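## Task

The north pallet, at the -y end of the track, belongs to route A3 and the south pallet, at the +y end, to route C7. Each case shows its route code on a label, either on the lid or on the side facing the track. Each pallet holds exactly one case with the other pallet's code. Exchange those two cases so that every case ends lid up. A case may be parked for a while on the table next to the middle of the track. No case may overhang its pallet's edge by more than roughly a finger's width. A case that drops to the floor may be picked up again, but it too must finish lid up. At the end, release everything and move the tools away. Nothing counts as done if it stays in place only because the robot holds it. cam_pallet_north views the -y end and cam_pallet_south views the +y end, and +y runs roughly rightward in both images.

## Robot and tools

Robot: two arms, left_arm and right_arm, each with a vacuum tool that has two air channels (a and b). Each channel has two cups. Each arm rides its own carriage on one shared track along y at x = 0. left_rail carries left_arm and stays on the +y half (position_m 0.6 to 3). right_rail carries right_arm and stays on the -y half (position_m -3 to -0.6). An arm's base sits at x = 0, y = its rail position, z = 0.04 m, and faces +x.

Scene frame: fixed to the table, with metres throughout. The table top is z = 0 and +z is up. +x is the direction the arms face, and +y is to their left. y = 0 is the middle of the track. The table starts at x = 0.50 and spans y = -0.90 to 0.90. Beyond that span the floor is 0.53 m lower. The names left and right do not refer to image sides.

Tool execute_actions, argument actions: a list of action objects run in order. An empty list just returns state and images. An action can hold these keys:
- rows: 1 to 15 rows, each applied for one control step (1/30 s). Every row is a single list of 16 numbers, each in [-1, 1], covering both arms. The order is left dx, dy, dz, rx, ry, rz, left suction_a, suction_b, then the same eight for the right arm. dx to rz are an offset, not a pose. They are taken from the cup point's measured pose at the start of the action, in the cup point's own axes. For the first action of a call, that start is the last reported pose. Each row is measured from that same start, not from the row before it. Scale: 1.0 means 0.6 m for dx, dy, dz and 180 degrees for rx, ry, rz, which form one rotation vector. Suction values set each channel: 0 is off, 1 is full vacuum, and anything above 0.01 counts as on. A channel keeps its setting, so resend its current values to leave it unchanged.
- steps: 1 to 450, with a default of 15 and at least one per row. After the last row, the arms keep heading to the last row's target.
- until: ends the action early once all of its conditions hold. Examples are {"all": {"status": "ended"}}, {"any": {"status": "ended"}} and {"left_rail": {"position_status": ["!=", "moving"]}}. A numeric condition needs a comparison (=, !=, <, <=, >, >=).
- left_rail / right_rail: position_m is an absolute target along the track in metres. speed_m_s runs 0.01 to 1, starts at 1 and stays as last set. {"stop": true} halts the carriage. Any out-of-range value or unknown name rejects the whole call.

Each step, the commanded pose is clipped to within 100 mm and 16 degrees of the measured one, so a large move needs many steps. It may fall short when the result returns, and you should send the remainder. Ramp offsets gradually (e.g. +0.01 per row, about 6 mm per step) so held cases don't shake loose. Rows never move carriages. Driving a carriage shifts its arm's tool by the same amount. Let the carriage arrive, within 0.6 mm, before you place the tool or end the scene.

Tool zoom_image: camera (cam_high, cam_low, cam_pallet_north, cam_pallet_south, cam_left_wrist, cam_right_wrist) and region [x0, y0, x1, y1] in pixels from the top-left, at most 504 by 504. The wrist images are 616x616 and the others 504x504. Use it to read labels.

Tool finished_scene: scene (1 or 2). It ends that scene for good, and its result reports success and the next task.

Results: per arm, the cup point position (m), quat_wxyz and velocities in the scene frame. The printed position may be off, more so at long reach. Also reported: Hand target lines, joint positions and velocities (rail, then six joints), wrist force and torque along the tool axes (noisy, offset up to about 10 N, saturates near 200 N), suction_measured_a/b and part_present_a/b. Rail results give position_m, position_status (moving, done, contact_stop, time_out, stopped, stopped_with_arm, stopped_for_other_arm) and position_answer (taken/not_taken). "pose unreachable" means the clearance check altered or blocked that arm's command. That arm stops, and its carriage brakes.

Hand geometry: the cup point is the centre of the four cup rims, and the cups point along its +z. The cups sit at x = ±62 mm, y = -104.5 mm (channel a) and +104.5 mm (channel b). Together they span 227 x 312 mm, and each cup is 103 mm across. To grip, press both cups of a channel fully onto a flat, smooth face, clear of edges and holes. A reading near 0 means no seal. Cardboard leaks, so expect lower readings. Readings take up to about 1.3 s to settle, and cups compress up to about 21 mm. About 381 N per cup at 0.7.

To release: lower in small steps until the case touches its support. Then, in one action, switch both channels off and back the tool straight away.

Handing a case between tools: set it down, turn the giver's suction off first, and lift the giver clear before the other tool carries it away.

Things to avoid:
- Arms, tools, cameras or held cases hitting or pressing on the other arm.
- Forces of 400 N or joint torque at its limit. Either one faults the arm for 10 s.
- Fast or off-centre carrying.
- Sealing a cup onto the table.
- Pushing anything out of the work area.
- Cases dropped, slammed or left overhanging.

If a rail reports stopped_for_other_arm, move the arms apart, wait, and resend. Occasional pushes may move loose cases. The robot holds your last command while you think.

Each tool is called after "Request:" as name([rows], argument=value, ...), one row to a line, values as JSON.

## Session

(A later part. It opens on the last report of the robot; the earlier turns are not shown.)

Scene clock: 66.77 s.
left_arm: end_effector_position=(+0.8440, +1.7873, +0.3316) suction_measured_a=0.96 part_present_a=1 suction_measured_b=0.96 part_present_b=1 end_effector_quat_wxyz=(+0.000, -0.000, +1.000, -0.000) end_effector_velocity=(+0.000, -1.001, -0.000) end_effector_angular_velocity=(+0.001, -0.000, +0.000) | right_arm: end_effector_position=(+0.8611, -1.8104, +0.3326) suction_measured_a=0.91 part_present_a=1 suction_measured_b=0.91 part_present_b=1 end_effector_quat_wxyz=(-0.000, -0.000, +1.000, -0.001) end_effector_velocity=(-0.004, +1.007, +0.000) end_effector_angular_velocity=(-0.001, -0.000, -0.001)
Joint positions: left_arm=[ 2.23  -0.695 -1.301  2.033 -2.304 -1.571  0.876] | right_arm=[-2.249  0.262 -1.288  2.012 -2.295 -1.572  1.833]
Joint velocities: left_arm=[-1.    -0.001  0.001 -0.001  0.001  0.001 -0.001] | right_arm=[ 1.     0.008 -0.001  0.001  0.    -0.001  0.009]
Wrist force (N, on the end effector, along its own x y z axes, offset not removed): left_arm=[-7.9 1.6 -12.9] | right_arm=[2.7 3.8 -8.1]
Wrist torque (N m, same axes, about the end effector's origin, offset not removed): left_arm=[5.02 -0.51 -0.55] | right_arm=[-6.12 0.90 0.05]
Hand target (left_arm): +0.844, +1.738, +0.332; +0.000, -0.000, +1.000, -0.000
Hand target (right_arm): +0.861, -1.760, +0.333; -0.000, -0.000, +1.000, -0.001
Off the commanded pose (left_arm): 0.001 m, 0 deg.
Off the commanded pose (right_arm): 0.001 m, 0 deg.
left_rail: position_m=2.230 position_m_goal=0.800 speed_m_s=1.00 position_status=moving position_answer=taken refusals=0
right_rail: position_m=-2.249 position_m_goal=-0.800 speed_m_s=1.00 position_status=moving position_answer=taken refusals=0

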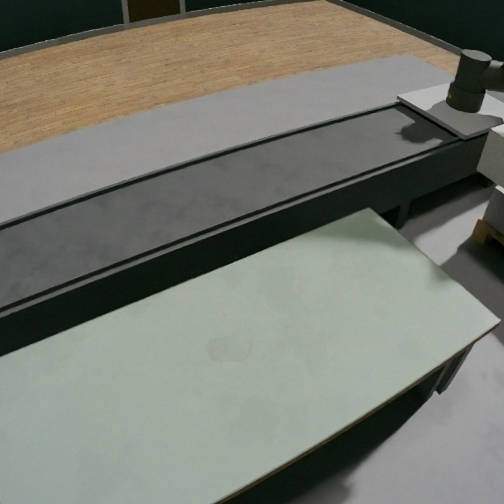

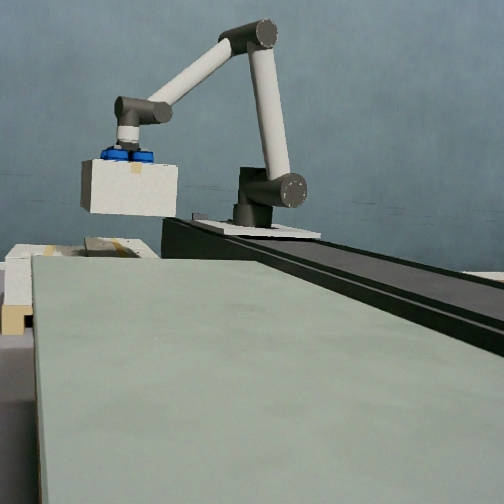

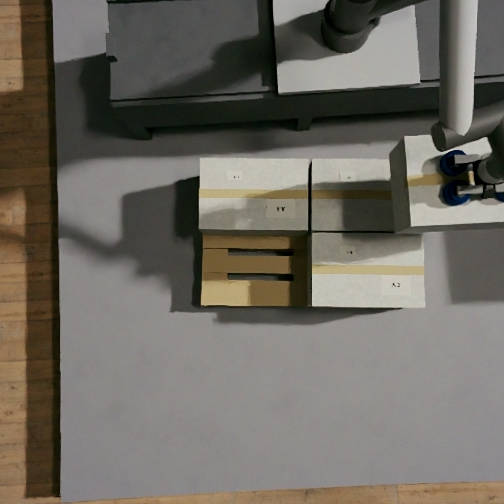

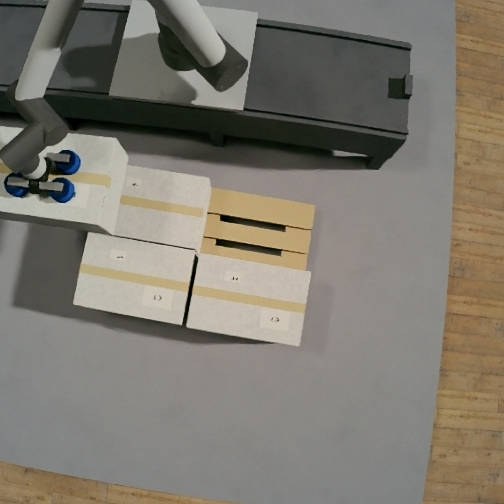

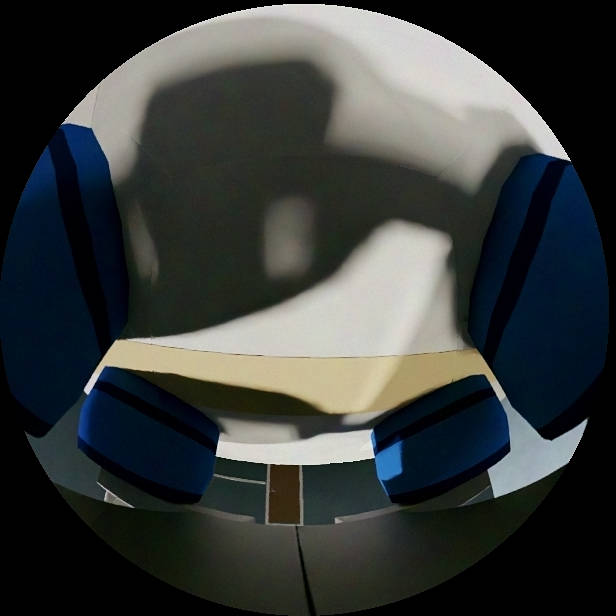

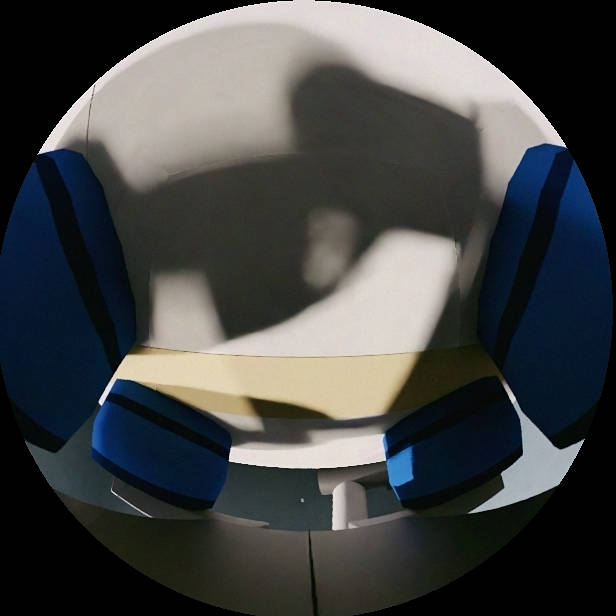

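Request:
execute_actions(actions=[])

Scene clock: 70.30 s.
left_arm: end_effector_position=(+0.8440, +0.3576, +0.3316) suction_measured_a=0.96 part_present_a=1 suction_measured_b=0.96 part_present_b=1 end_effector_quat_wxyz=(+0.000, -0.000, +1.000, -0.000) end_effector_velocity=(-0.000, -0.000, -0.000) end_effector_angular_velocity=(+0.000, +0.000, +0.000) | right_arm: end_effector_position=(+0.8606, -0.3601, +0.3326) suction_measured_a=0.91 part_present_a=1 suction_measured_b=0.91 part_present_b=1 end_effector_quat_wxyz=(-0.000, -0.000, +1.000, -0.001) end_effector_velocity=(-0.000, +0.000, +0.000) end_effector_angular_velocity=(+0.000, -0.000, +0.000)
Joint positions: left_arm=[ 0.8   -0.695 -1.3    2.033 -2.304 -1.571  0.875] | right_arm=[-0.8    0.263 -1.288  2.013 -2.295 -1.572  1.834]
Joint velocities: left_arm=[ 0. -0.  0. -0.  0. -0. -0.] | right_arm=[ 0. -0. -0.  0. -0.  0. -0.]
Wrist force (N, on the end effector, along its own x y z axes, offset not removed): left_arm=[-8.9 11.8 -11.7] | right_arm=[3.3 1.1 -8.6]
Wrist torque (N m, same axes, about the end effector's origin, offset not removed): left_arm=[6.56 -0.67 -0.60] | right_arm=[-6.41 0.68 0.03]
Hand target (left_arm): +0.844, +0.358, +0.332; +0.000, -0.000, +1.000, -0.000
Hand target (right_arm): +0.861, -0.360, +0.333; -0.000, -0.000, +1.000, -0.001
Off the commanded pose (left_arm): 0.001 m, 0 deg.
Off the commanded pose (right_arm): 0.001 m, 0 deg.
left_rail: position_m=0.800 position_m_goal=0.800 speed_m_s=1.00 position_status=done position_answer=taken refusals=0
right_rail: position_m=-0.800 position_m_goal=-0.800 speed_m_s=1.00 position_status=done position_answer=taken refusals=0

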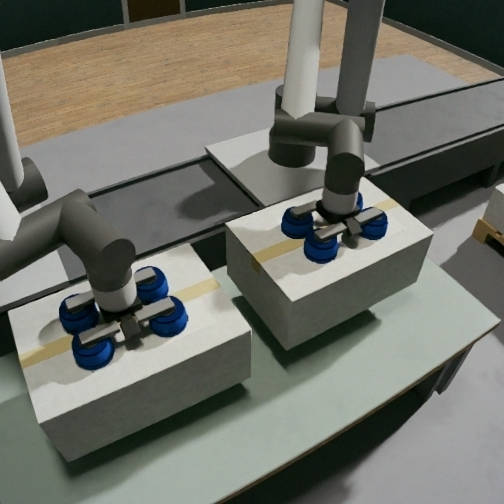

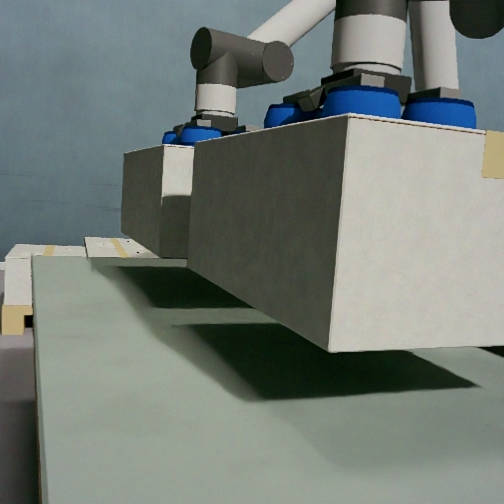

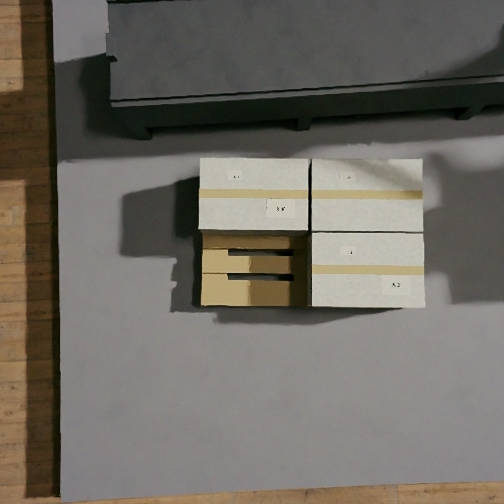

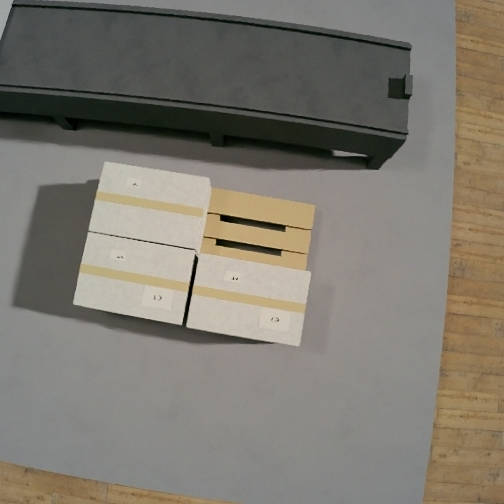

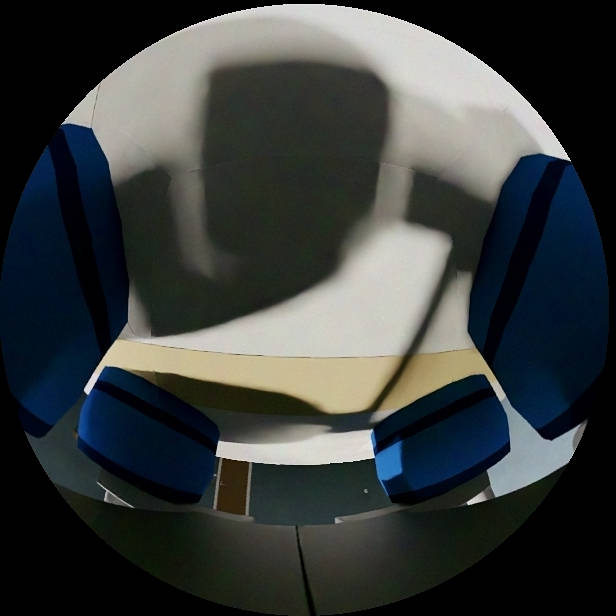

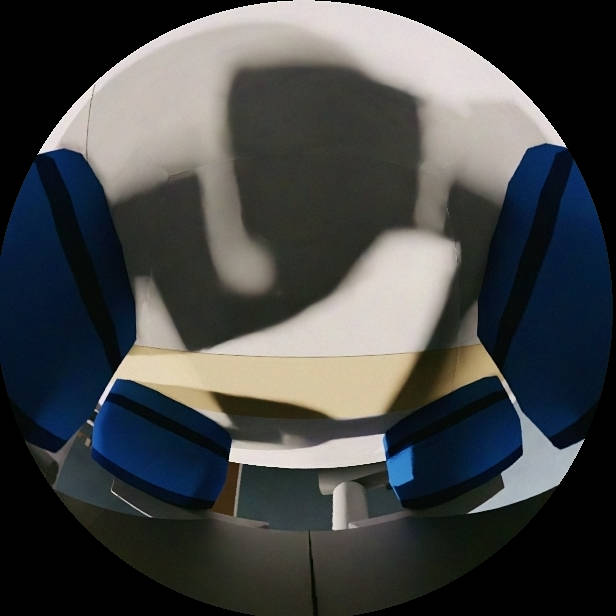

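Lowering to z≈0.24, just above the expected contact height.

Request:
execute_actions([
  {"rows":[[0,0,0.03,0,0,0,1,1,0,0,0.03,0,0,0,1,1],[0,0,0.06,0,0,0,1,1,0,0,0.06,0,0,0,1,1],[0,0,0.09,0,0,0,1,1,0,0,0.09,0,0,0,1,1],[0,0,0.12,0,0,0,1,1,0,0,0.12,0,0,0,1,1],[0,0,0.15,0,0,0,1,1,0,0,0.15,0,0,0,1,1]],"steps":22},
])

Scene clock: 78.40 s.
left_arm: end_effector_position=(+0.8440, +0.3576, +0.2422) suction_measured_a=0.96 part_present_a=1 suction_measured_b=0.96 part_present_b=1 end_effector_quat_wxyz=(+0.000, -0.000, +1.000, -0.000) end_effector_velocity=(+0.001, -0.000, -0.004) end_effector_angular_velocity=(-0.001, -0.001, +0.000) | right_arm: end_effector_position=(+0.8606, -0.3601, +0.2432) suction_measured_a=0.91 part_present_a=1 suction_measured_b=0.91 part_present_b=1 end_effector_quat_wxyz=(-0.000, -0.000, +1.000, -0.001) end_effector_velocity=(+0.001, +0.000, -0.005) end_effector_angular_velocity=(+0.000, -0.001, +0.000)
Joint positions: left_arm=[ 0.8   -0.695 -1.217  2.081 -2.436 -1.571  0.875] | right_arm=[-0.8    0.263 -1.205  2.06  -2.425 -1.572  1.834]
Joint velocities: left_arm=[ 0.     0.     0.005  0.001 -0.008  0.    -0.   ] | right_arm=[ 0.     0.     0.005  0.002 -0.007  0.    -0.   ]
Wrist force (N, on the end effector, along its own x y z axes, offset not removed): left_arm=[-11.0 1.3 -13.7] | right_arm=[1.5 -3.4 -9.8]
Wrist torque (N m, same axes, about the end effector's origin, offset not removed): left_arm=[5.35 -0.50 -0.59] | right_arm=[-6.92 0.82 -0.06]
Hand target (left_arm): +0.844, +0.358, +0.242; +0.000, -0.000, +1.000, -0.000
Hand target (right_arm): +0.861, -0.360, +0.243; -0.000, -0.000, +1.000, -0.001
Off the commanded pose (left_arm): 0.001 m, 0 deg.
Off the commanded pose (right_arm): 0.001 m, 0 deg.
left_rail: position_m=0.800 position_m_goal=0.800 speed_m_s=1.00 position_status=done position_answer=taken refusals=0
right_rail: position_m=-0.800 position_m_goal=-0.800 speed_m_s=1.00 position_status=done position_answer=taken refusals=0

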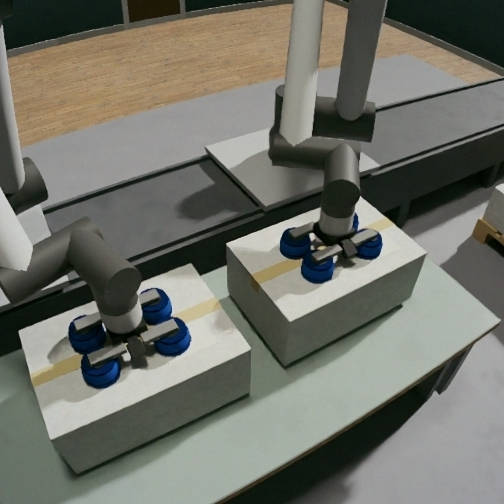

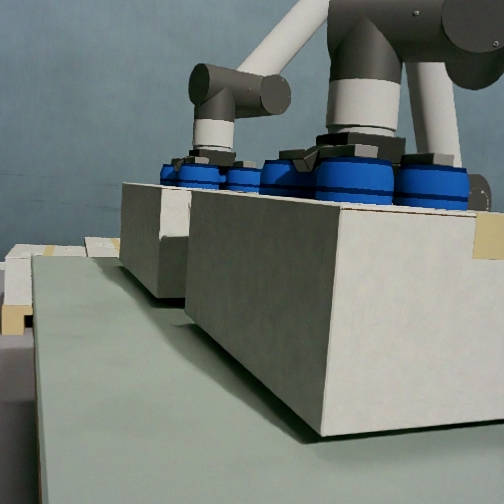

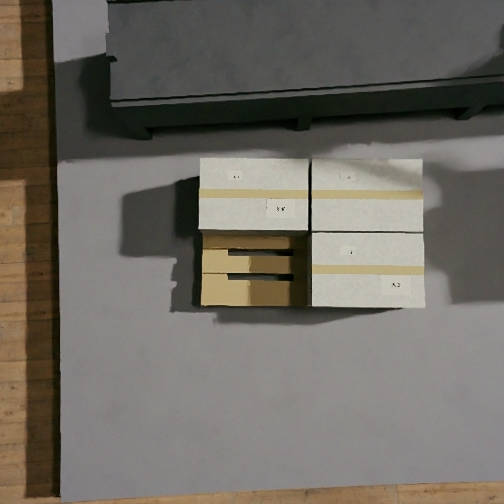

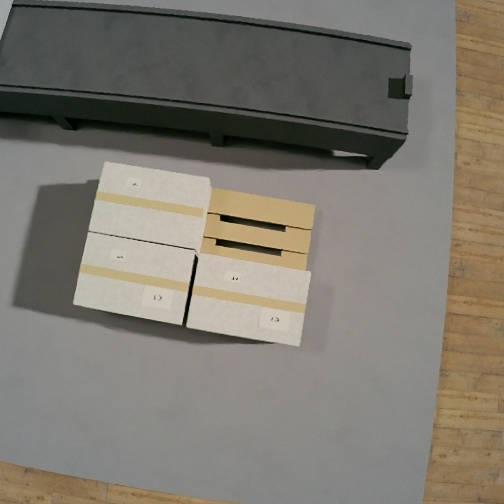

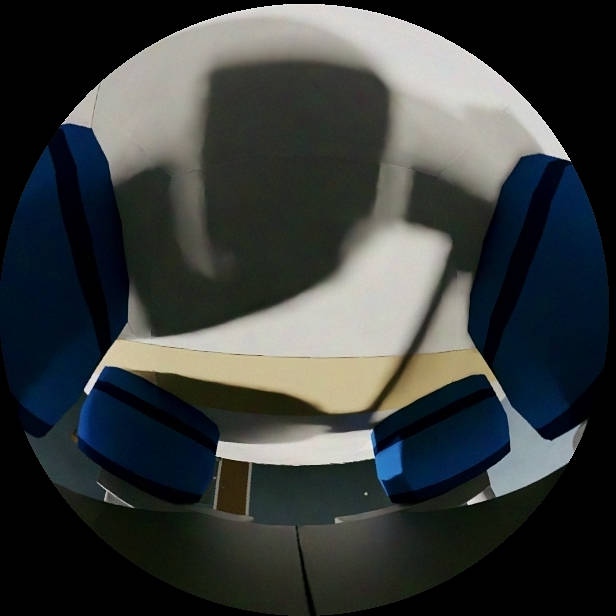

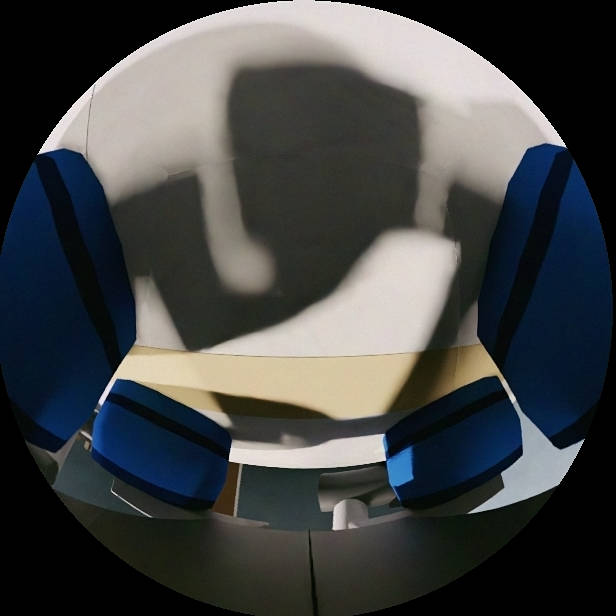

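Request:
execute_actions([
  {"rows":[[0,0,0.009,0,0,0,1,1,0,0,0.009,0,0,0,1,1],[0,0,0.018,0,0,0,1,1,0,0,0.018,0,0,0,1,1]],"steps":12},
])

Scene clock: 83.90 s.
left_arm: end_effector_position=(+0.8440, +0.3577, +0.2320) suction_measured_a=0.96 part_present_a=1 suction_measured_b=0.96 part_present_b=1 end_effector_quat_wxyz=(+0.000, -0.000, +1.000, -0.000) end_effector_velocity=(+0.000, -0.000, -0.005) end_effector_angular_velocity=(-0.000, -0.000, +0.000) | right_arm: end_effector_position=(+0.8606, -0.3600, +0.2330) suction_measured_a=0.91 part_present_a=1 suction_measured_b=0.91 part_present_b=1 end_effector_quat_wxyz=(-0.000, -0.000, +1.000, -0.001) end_effector_velocity=(+0.000, +0.000, -0.005) end_effector_angular_velocity=(+0.000, -0.001, +0.000)
Joint positions: left_arm=[ 0.8   -0.695 -1.206  2.086 -2.451 -1.571  0.875] | right_arm=[-0.8    0.263 -1.195  2.065 -2.44  -1.572  1.834]
Joint velocities: left_arm=[ 0.     0.     0.005  0.002 -0.008 -0.    -0.   ] | right_arm=[ 0.    -0.     0.005  0.002 -0.008  0.    -0.   ]
Wrist force (N, on the end effector, along its own x y z axes, offset not removed): left_arm=[-12.6 -2.9 -7.1] | right_arm=[1.7 -2.7 -6.1]
Wrist torque (N m, same axes, about the end effector's origin, offset not removed): left_arm=[4.54 -0.51 -0.56] | right_arm=[-6.97 0.85 0.02]
Hand target (left_arm): +0.844, +0.358, +0.231; +0.000, -0.000, +1.000, -0.000
Hand target (right_arm): +0.861, -0.360, +0.232; -0.000, -0.000, +1.000, -0.001
Off the commanded pose (left_arm): 0.001 m, 0 deg.
Off the commanded pose (right_arm): 0.001 m, 0 deg.
left_rail: position_m=0.800 position_m_goal=0.800 speed_m_s=1.00 position_status=done position_answer=taken refusals=0
right_rail: position_m=-0.800 position_m_goal=-0.800 speed_m_s=1.00 position_status=done position_answer=taken refusals=0

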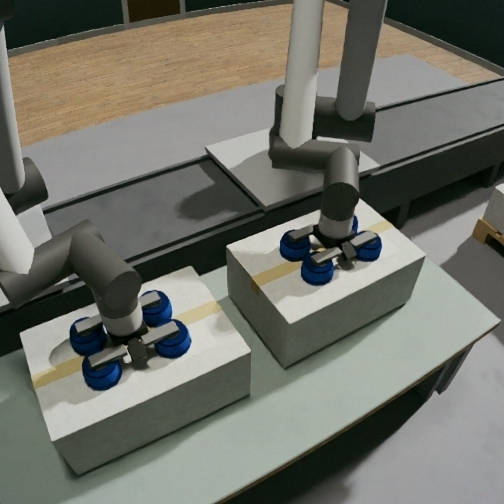

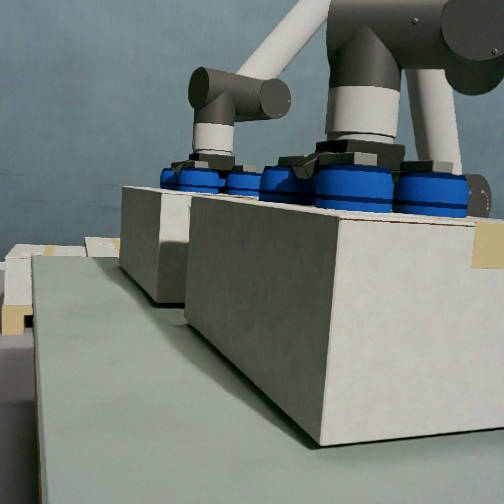

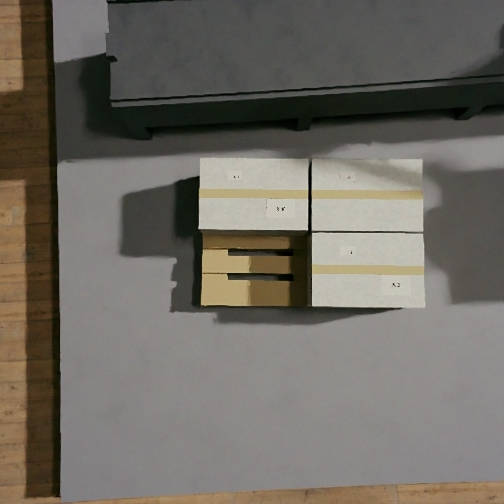

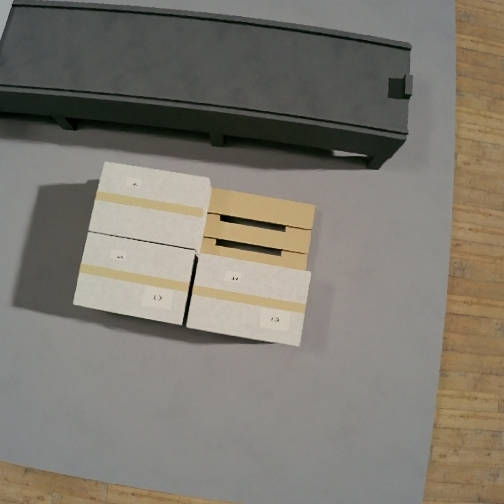

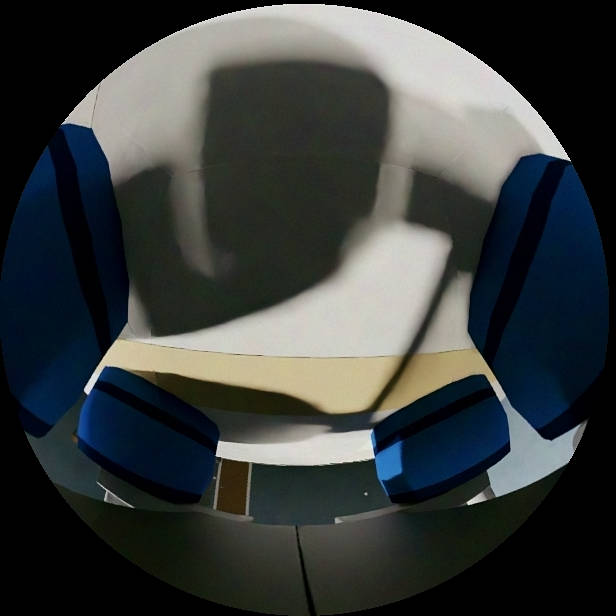

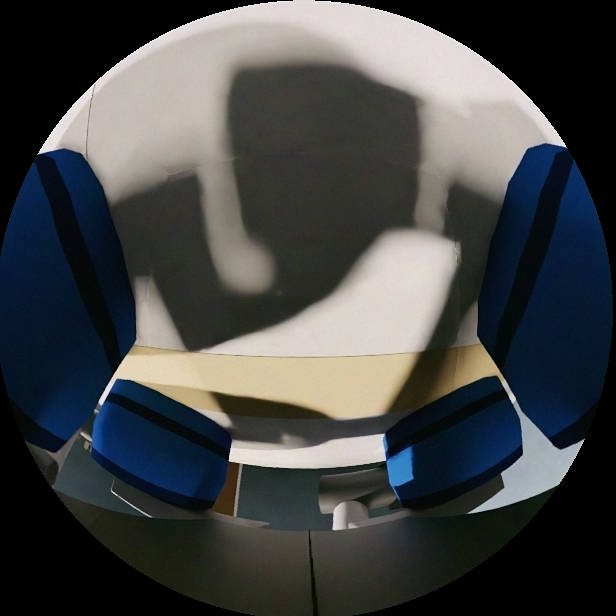

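Request:
execute_actions([
  {"rows":[[0,0,0.008,0,0,0,1,1,0,0,0.009,0,0,0,1,1]],"steps":10},
])

Scene clock: 89.50 s.
left_arm: end_effector_position=(+0.8439, +0.3576, +0.2275) suction_measured_a=0.96 part_present_a=1 suction_measured_b=0.96 part_present_b=1 end_effector_quat_wxyz=(+0.000, -0.000, +1.000, -0.000) end_effector_velocity=(+0.000, -0.000, -0.003) end_effector_angular_velocity=(-0.000, -0.000, -0.000) | right_arm: end_effector_position=(+0.8606, -0.3601, +0.2280) suction_measured_a=0.91 part_present_a=1 suction_measured_b=0.91 part_present_b=1 end_effector_quat_wxyz=(-0.000, -0.000, +1.000, -0.001) end_effector_velocity=(+0.000, +0.000, -0.004) end_effector_angular_velocity=(+0.000, -0.000, -0.000)
Joint positions: left_arm=[ 0.8   -0.695 -1.202  2.088 -2.457 -1.571  0.875] | right_arm=[-0.8    0.263 -1.19   2.067 -2.447 -1.572  1.834]
Joint velocities: left_arm=[ 0.     0.     0.003  0.001 -0.005  0.     0.   ] | right_arm=[ 0.    -0.     0.004  0.002 -0.005  0.     0.   ]
Wrist force (N, on the end effector, along its own x y z axes, offset not removed): left_arm=[-14.7 -1.5 -12.5] | right_arm=[1.6 -0.6 -7.8]
Wrist torque (N m, same axes, about the end effector's origin, offset not removed): left_arm=[4.97 0.26 -0.69] | right_arm=[-6.59 0.82 -0.03]
Hand target (left_arm): +0.844, +0.358, +0.227; +0.000, -0.000, +1.000, -0.000
Hand target (right_arm): +0.861, -0.360, +0.228; -0.000, -0.000, +1.000, -0.001
Off the commanded pose (left_arm): 0.000 m, 0 deg.
Off the commanded pose (right_arm): 0.000 m, 0 deg.
left_rail: position_m=0.800 position_m_goal=0.800 speed_m_s=1.00 position_status=done position_answer=taken refusals=0
right_rail: position_m=-0.800 position_m_goal=-0.800 speed_m_s=1.00 position_status=done position_answer=taken refusals=0

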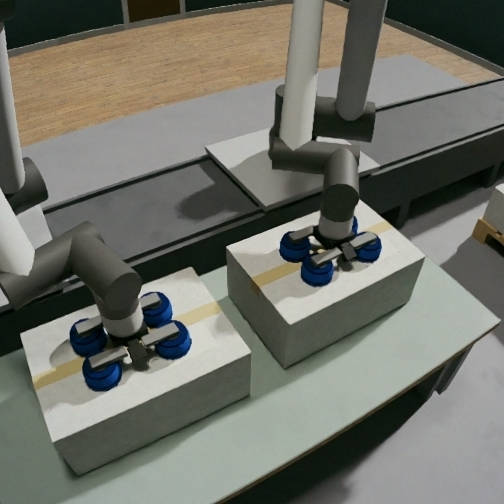

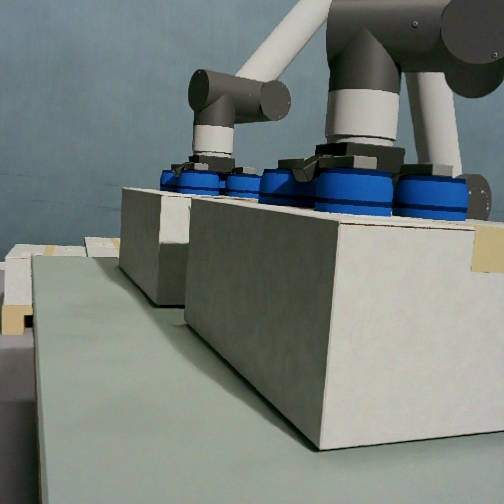

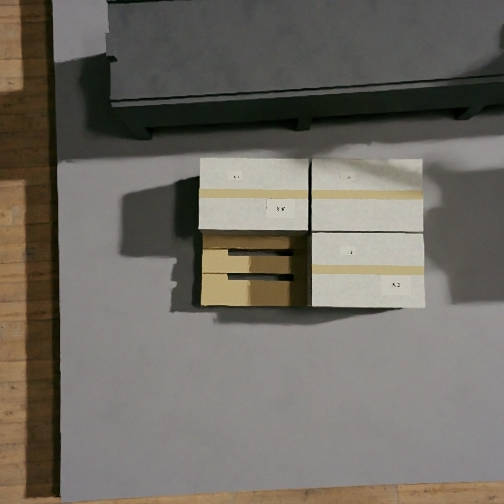

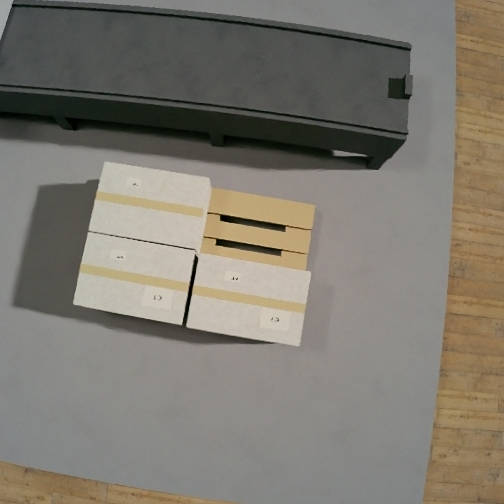

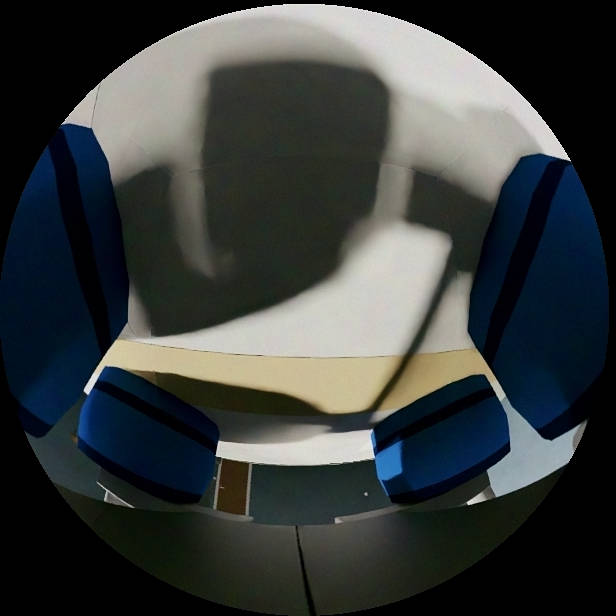

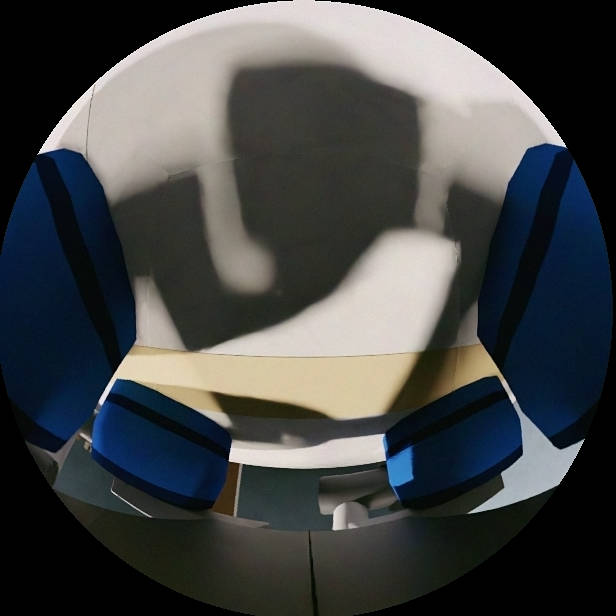

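Request:
execute_actions([
  {"rows":[[0,0,0.006,0,0,0,1,1,0,0,0.006,0,0,0,1,1]],"steps":10},
])

Scene clock: 93.13 s.
left_arm: end_effector_position=(+0.8440, +0.3577, +0.2242) suction_measured_a=0.96 part_present_a=1 suction_measured_b=0.96 part_present_b=1 end_effector_quat_wxyz=(+0.000, -0.000, +1.000, -0.000) end_effector_velocity=(+0.000, -0.000, -0.002) end_effector_angular_velocity=(-0.000, -0.000, +0.000) | right_arm: end_effector_position=(+0.8606, -0.3600, +0.2246) suction_measured_a=0.91 part_present_a=1 suction_measured_b=0.91 part_present_b=1 end_effector_quat_wxyz=(-0.000, -0.000, +1.000, -0.001) end_effector_velocity=(+0.000, +0.000, -0.002) end_effector_angular_velocity=(+0.000, -0.000, -0.000)
Joint positions: left_arm=[ 0.8   -0.695 -1.198  2.089 -2.462 -1.571  0.875] | right_arm=[-0.8    0.263 -1.187  2.069 -2.452 -1.572  1.834]
Joint velocities: left_arm=[ 0.    -0.     0.003  0.001 -0.004  0.    -0.   ] | right_arm=[ 0.    -0.     0.002  0.001 -0.004  0.     0.   ]
Wrist force (N, on the end effector, along its own x y z axes, offset not removed): left_arm=[-11.0 6.7 -8.6] | right_arm=[-1.3 -2.4 -10.4]
Wrist torque (N m, same axes, about the end effector's origin, offset not removed): left_arm=[5.68 -0.13 -0.77] | right_arm=[-6.83 1.33 -0.10]
Hand target (left_arm): +0.844, +0.358, +0.224; +0.000, -0.000, +1.000, -0.000
Hand target (right_arm): +0.861, -0.360, +0.224; -0.000, -0.000, +1.000, -0.001
Off the commanded pose (left_arm): 0.000 m, 0 deg.
Off the commanded pose (right_arm): 0.000 m, 0 deg.
left_rail: position_m=0.800 position_m_goal=0.800 speed_m_s=1.00 position_status=done position_answer=taken refusals=0
right_rail: position_m=-0.800 position_m_goal=-0.800 speed_m_s=1.00 position_status=done position_answer=taken refusals=0

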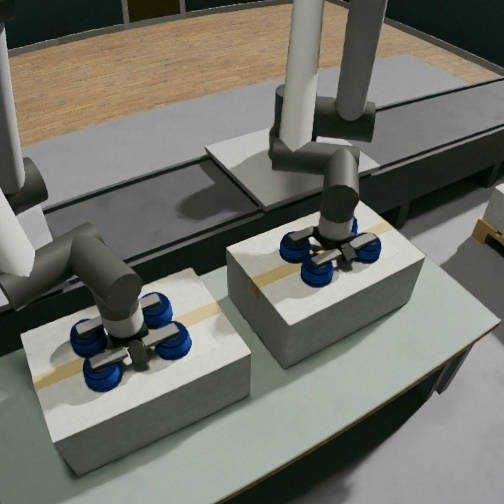

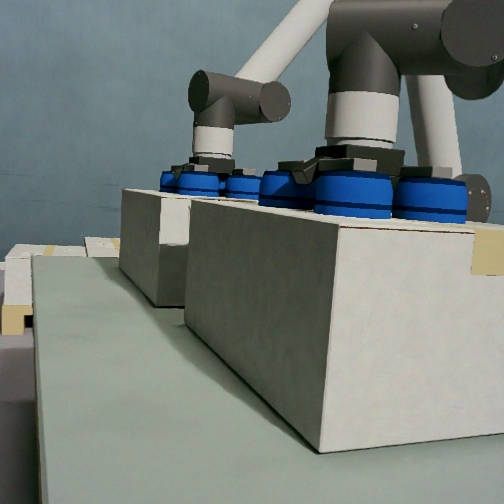

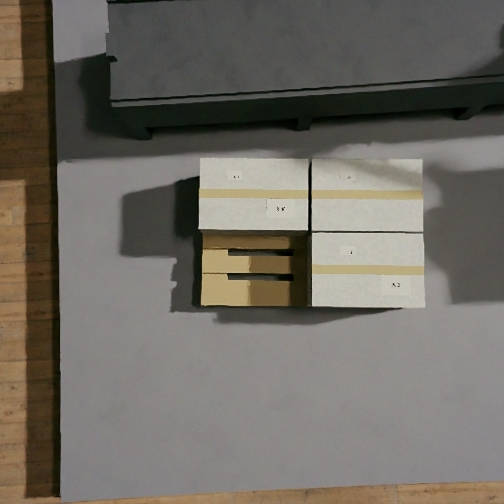

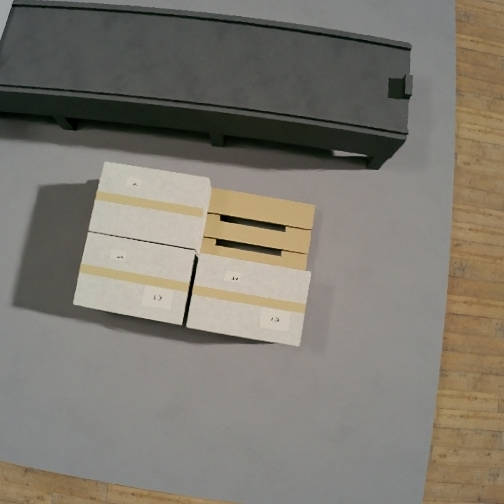

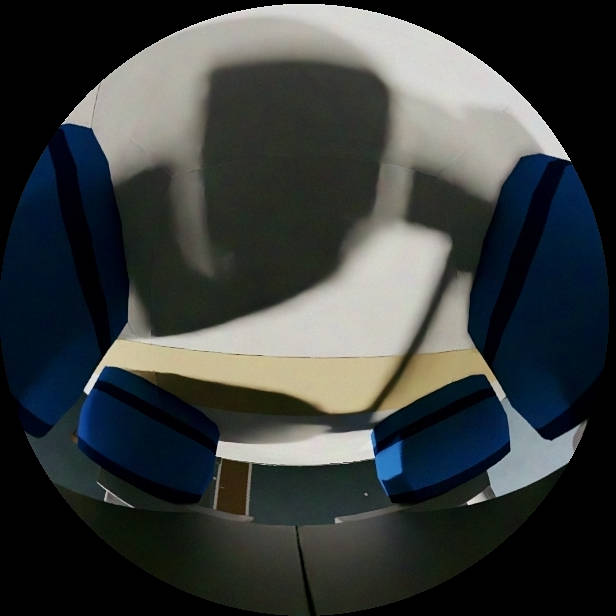

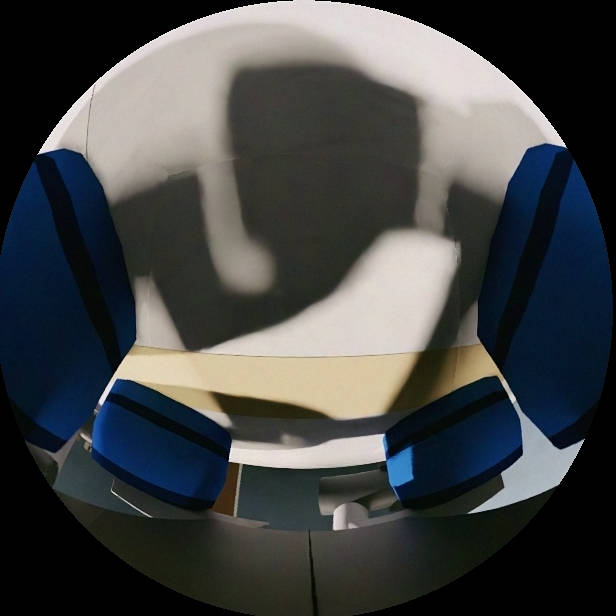

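Request:
execute_actions([
  {"rows":[[0,0,0.005,0,0,0,1,1,0,0,0.005,0,0,0,1,1]],"steps":10},
])

Scene clock: 97.43 s.
left_arm: end_effector_position=(+0.8439, +0.3576, +0.2214) suction_measured_a=0.96 part_present_a=1 suction_measured_b=0.96 part_present_b=1 end_effector_quat_wxyz=(+0.000, -0.000, +1.000, -0.000) end_effector_velocity=(+0.000, -0.000, -0.002) end_effector_angular_velocity=(-0.000, -0.000, +0.000) | right_arm: end_effector_position=(+0.8606, -0.3601, +0.2219) suction_measured_a=0.91 part_present_a=1 suction_measured_b=0.91 part_present_b=1 end_effector_quat_wxyz=(-0.000, -0.000, +1.000, -0.001) end_effector_velocity=(+0.000, +0.000, -0.002) end_effector_angular_velocity=(+0.000, -0.000, -0.000)
Joint positions: left_arm=[ 0.8   -0.695 -1.195  2.09  -2.466 -1.571  0.875] | right_arm=[-0.8    0.263 -1.184  2.07  -2.456 -1.572  1.834]
Joint velocities: left_arm=[ 0.    -0.     0.002  0.001 -0.003  0.    -0.   ] | right_arm=[ 0.     0.     0.002  0.001 -0.003  0.     0.   ]
Wrist force (N, on the end effector, along its own x y z axes, offset not removed): left_arm=[-8.4 7.6 -8.8] | right_arm=[3.1 -3.5 -6.4]
Wrist torque (N m, same axes, about the end effector's origin, offset not removed): left_arm=[5.99 -0.83 -0.29] | right_arm=[-7.02 0.67 -0.03]
Hand target (left_arm): +0.844, +0.358, +0.221; +0.000, -0.000, +1.000, -0.000
Hand target (right_arm): +0.861, -0.360, +0.222; -0.000, -0.000, +1.000, -0.001
Off the commanded pose (left_arm): 0.000 m, 0 deg.
Off the commanded pose (right_arm): 0.000 m, 0 deg.
left_rail: position_m=0.800 position_m_goal=0.800 speed_m_s=1.00 position_status=done position_answer=taken refusals=0
right_rail: position_m=-0.800 position_m_goal=-0.800 speed_m_s=1.00 position_status=done position_answer=taken refusals=0

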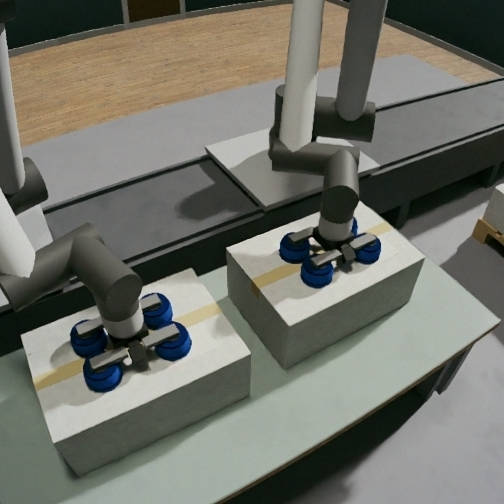

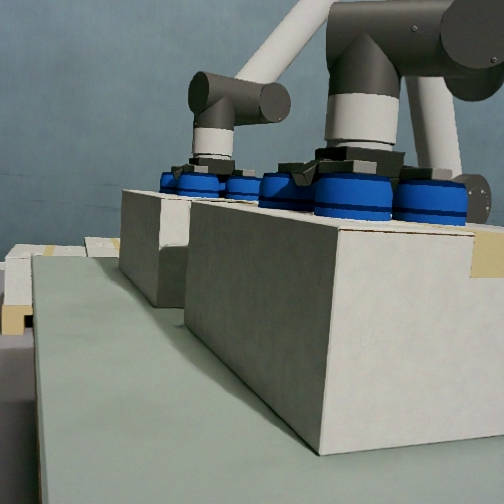

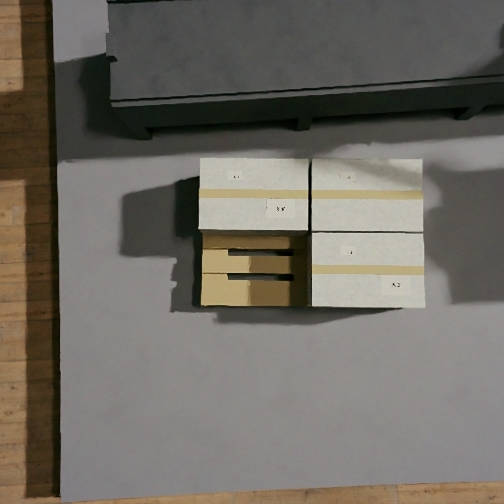

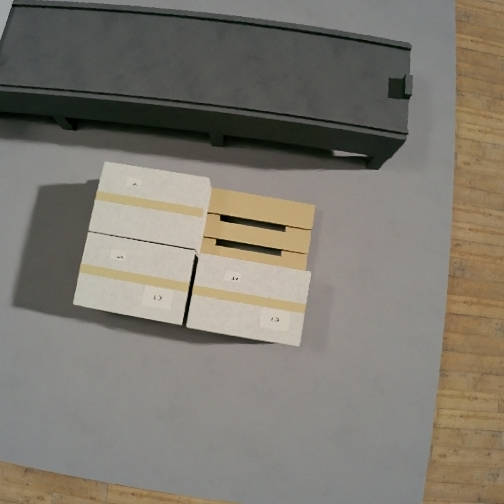

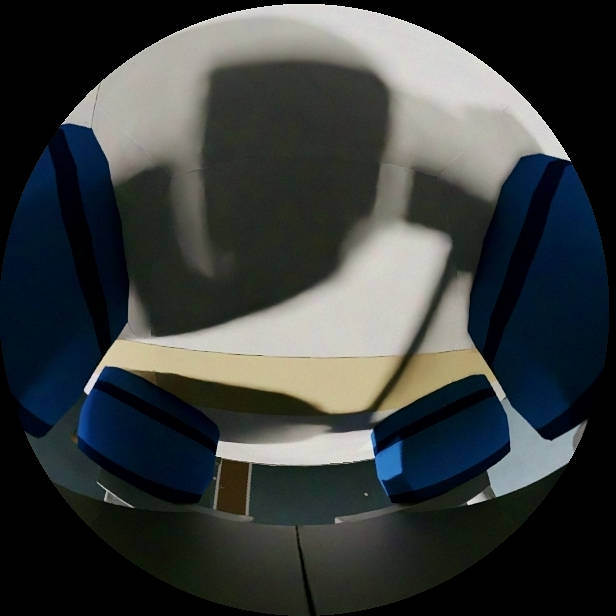

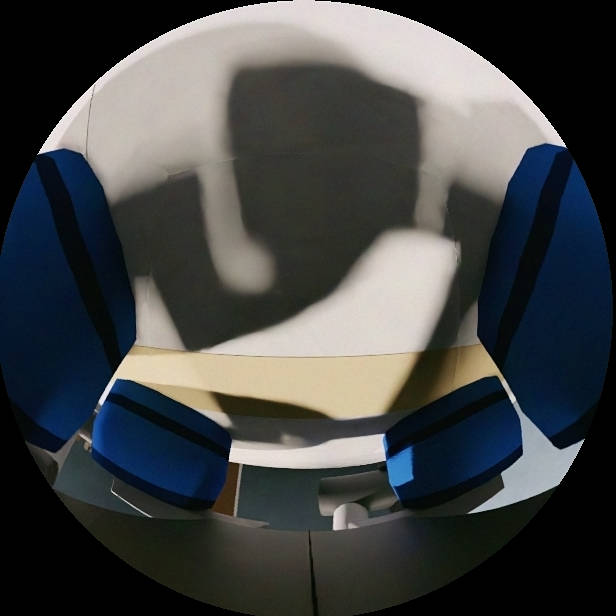

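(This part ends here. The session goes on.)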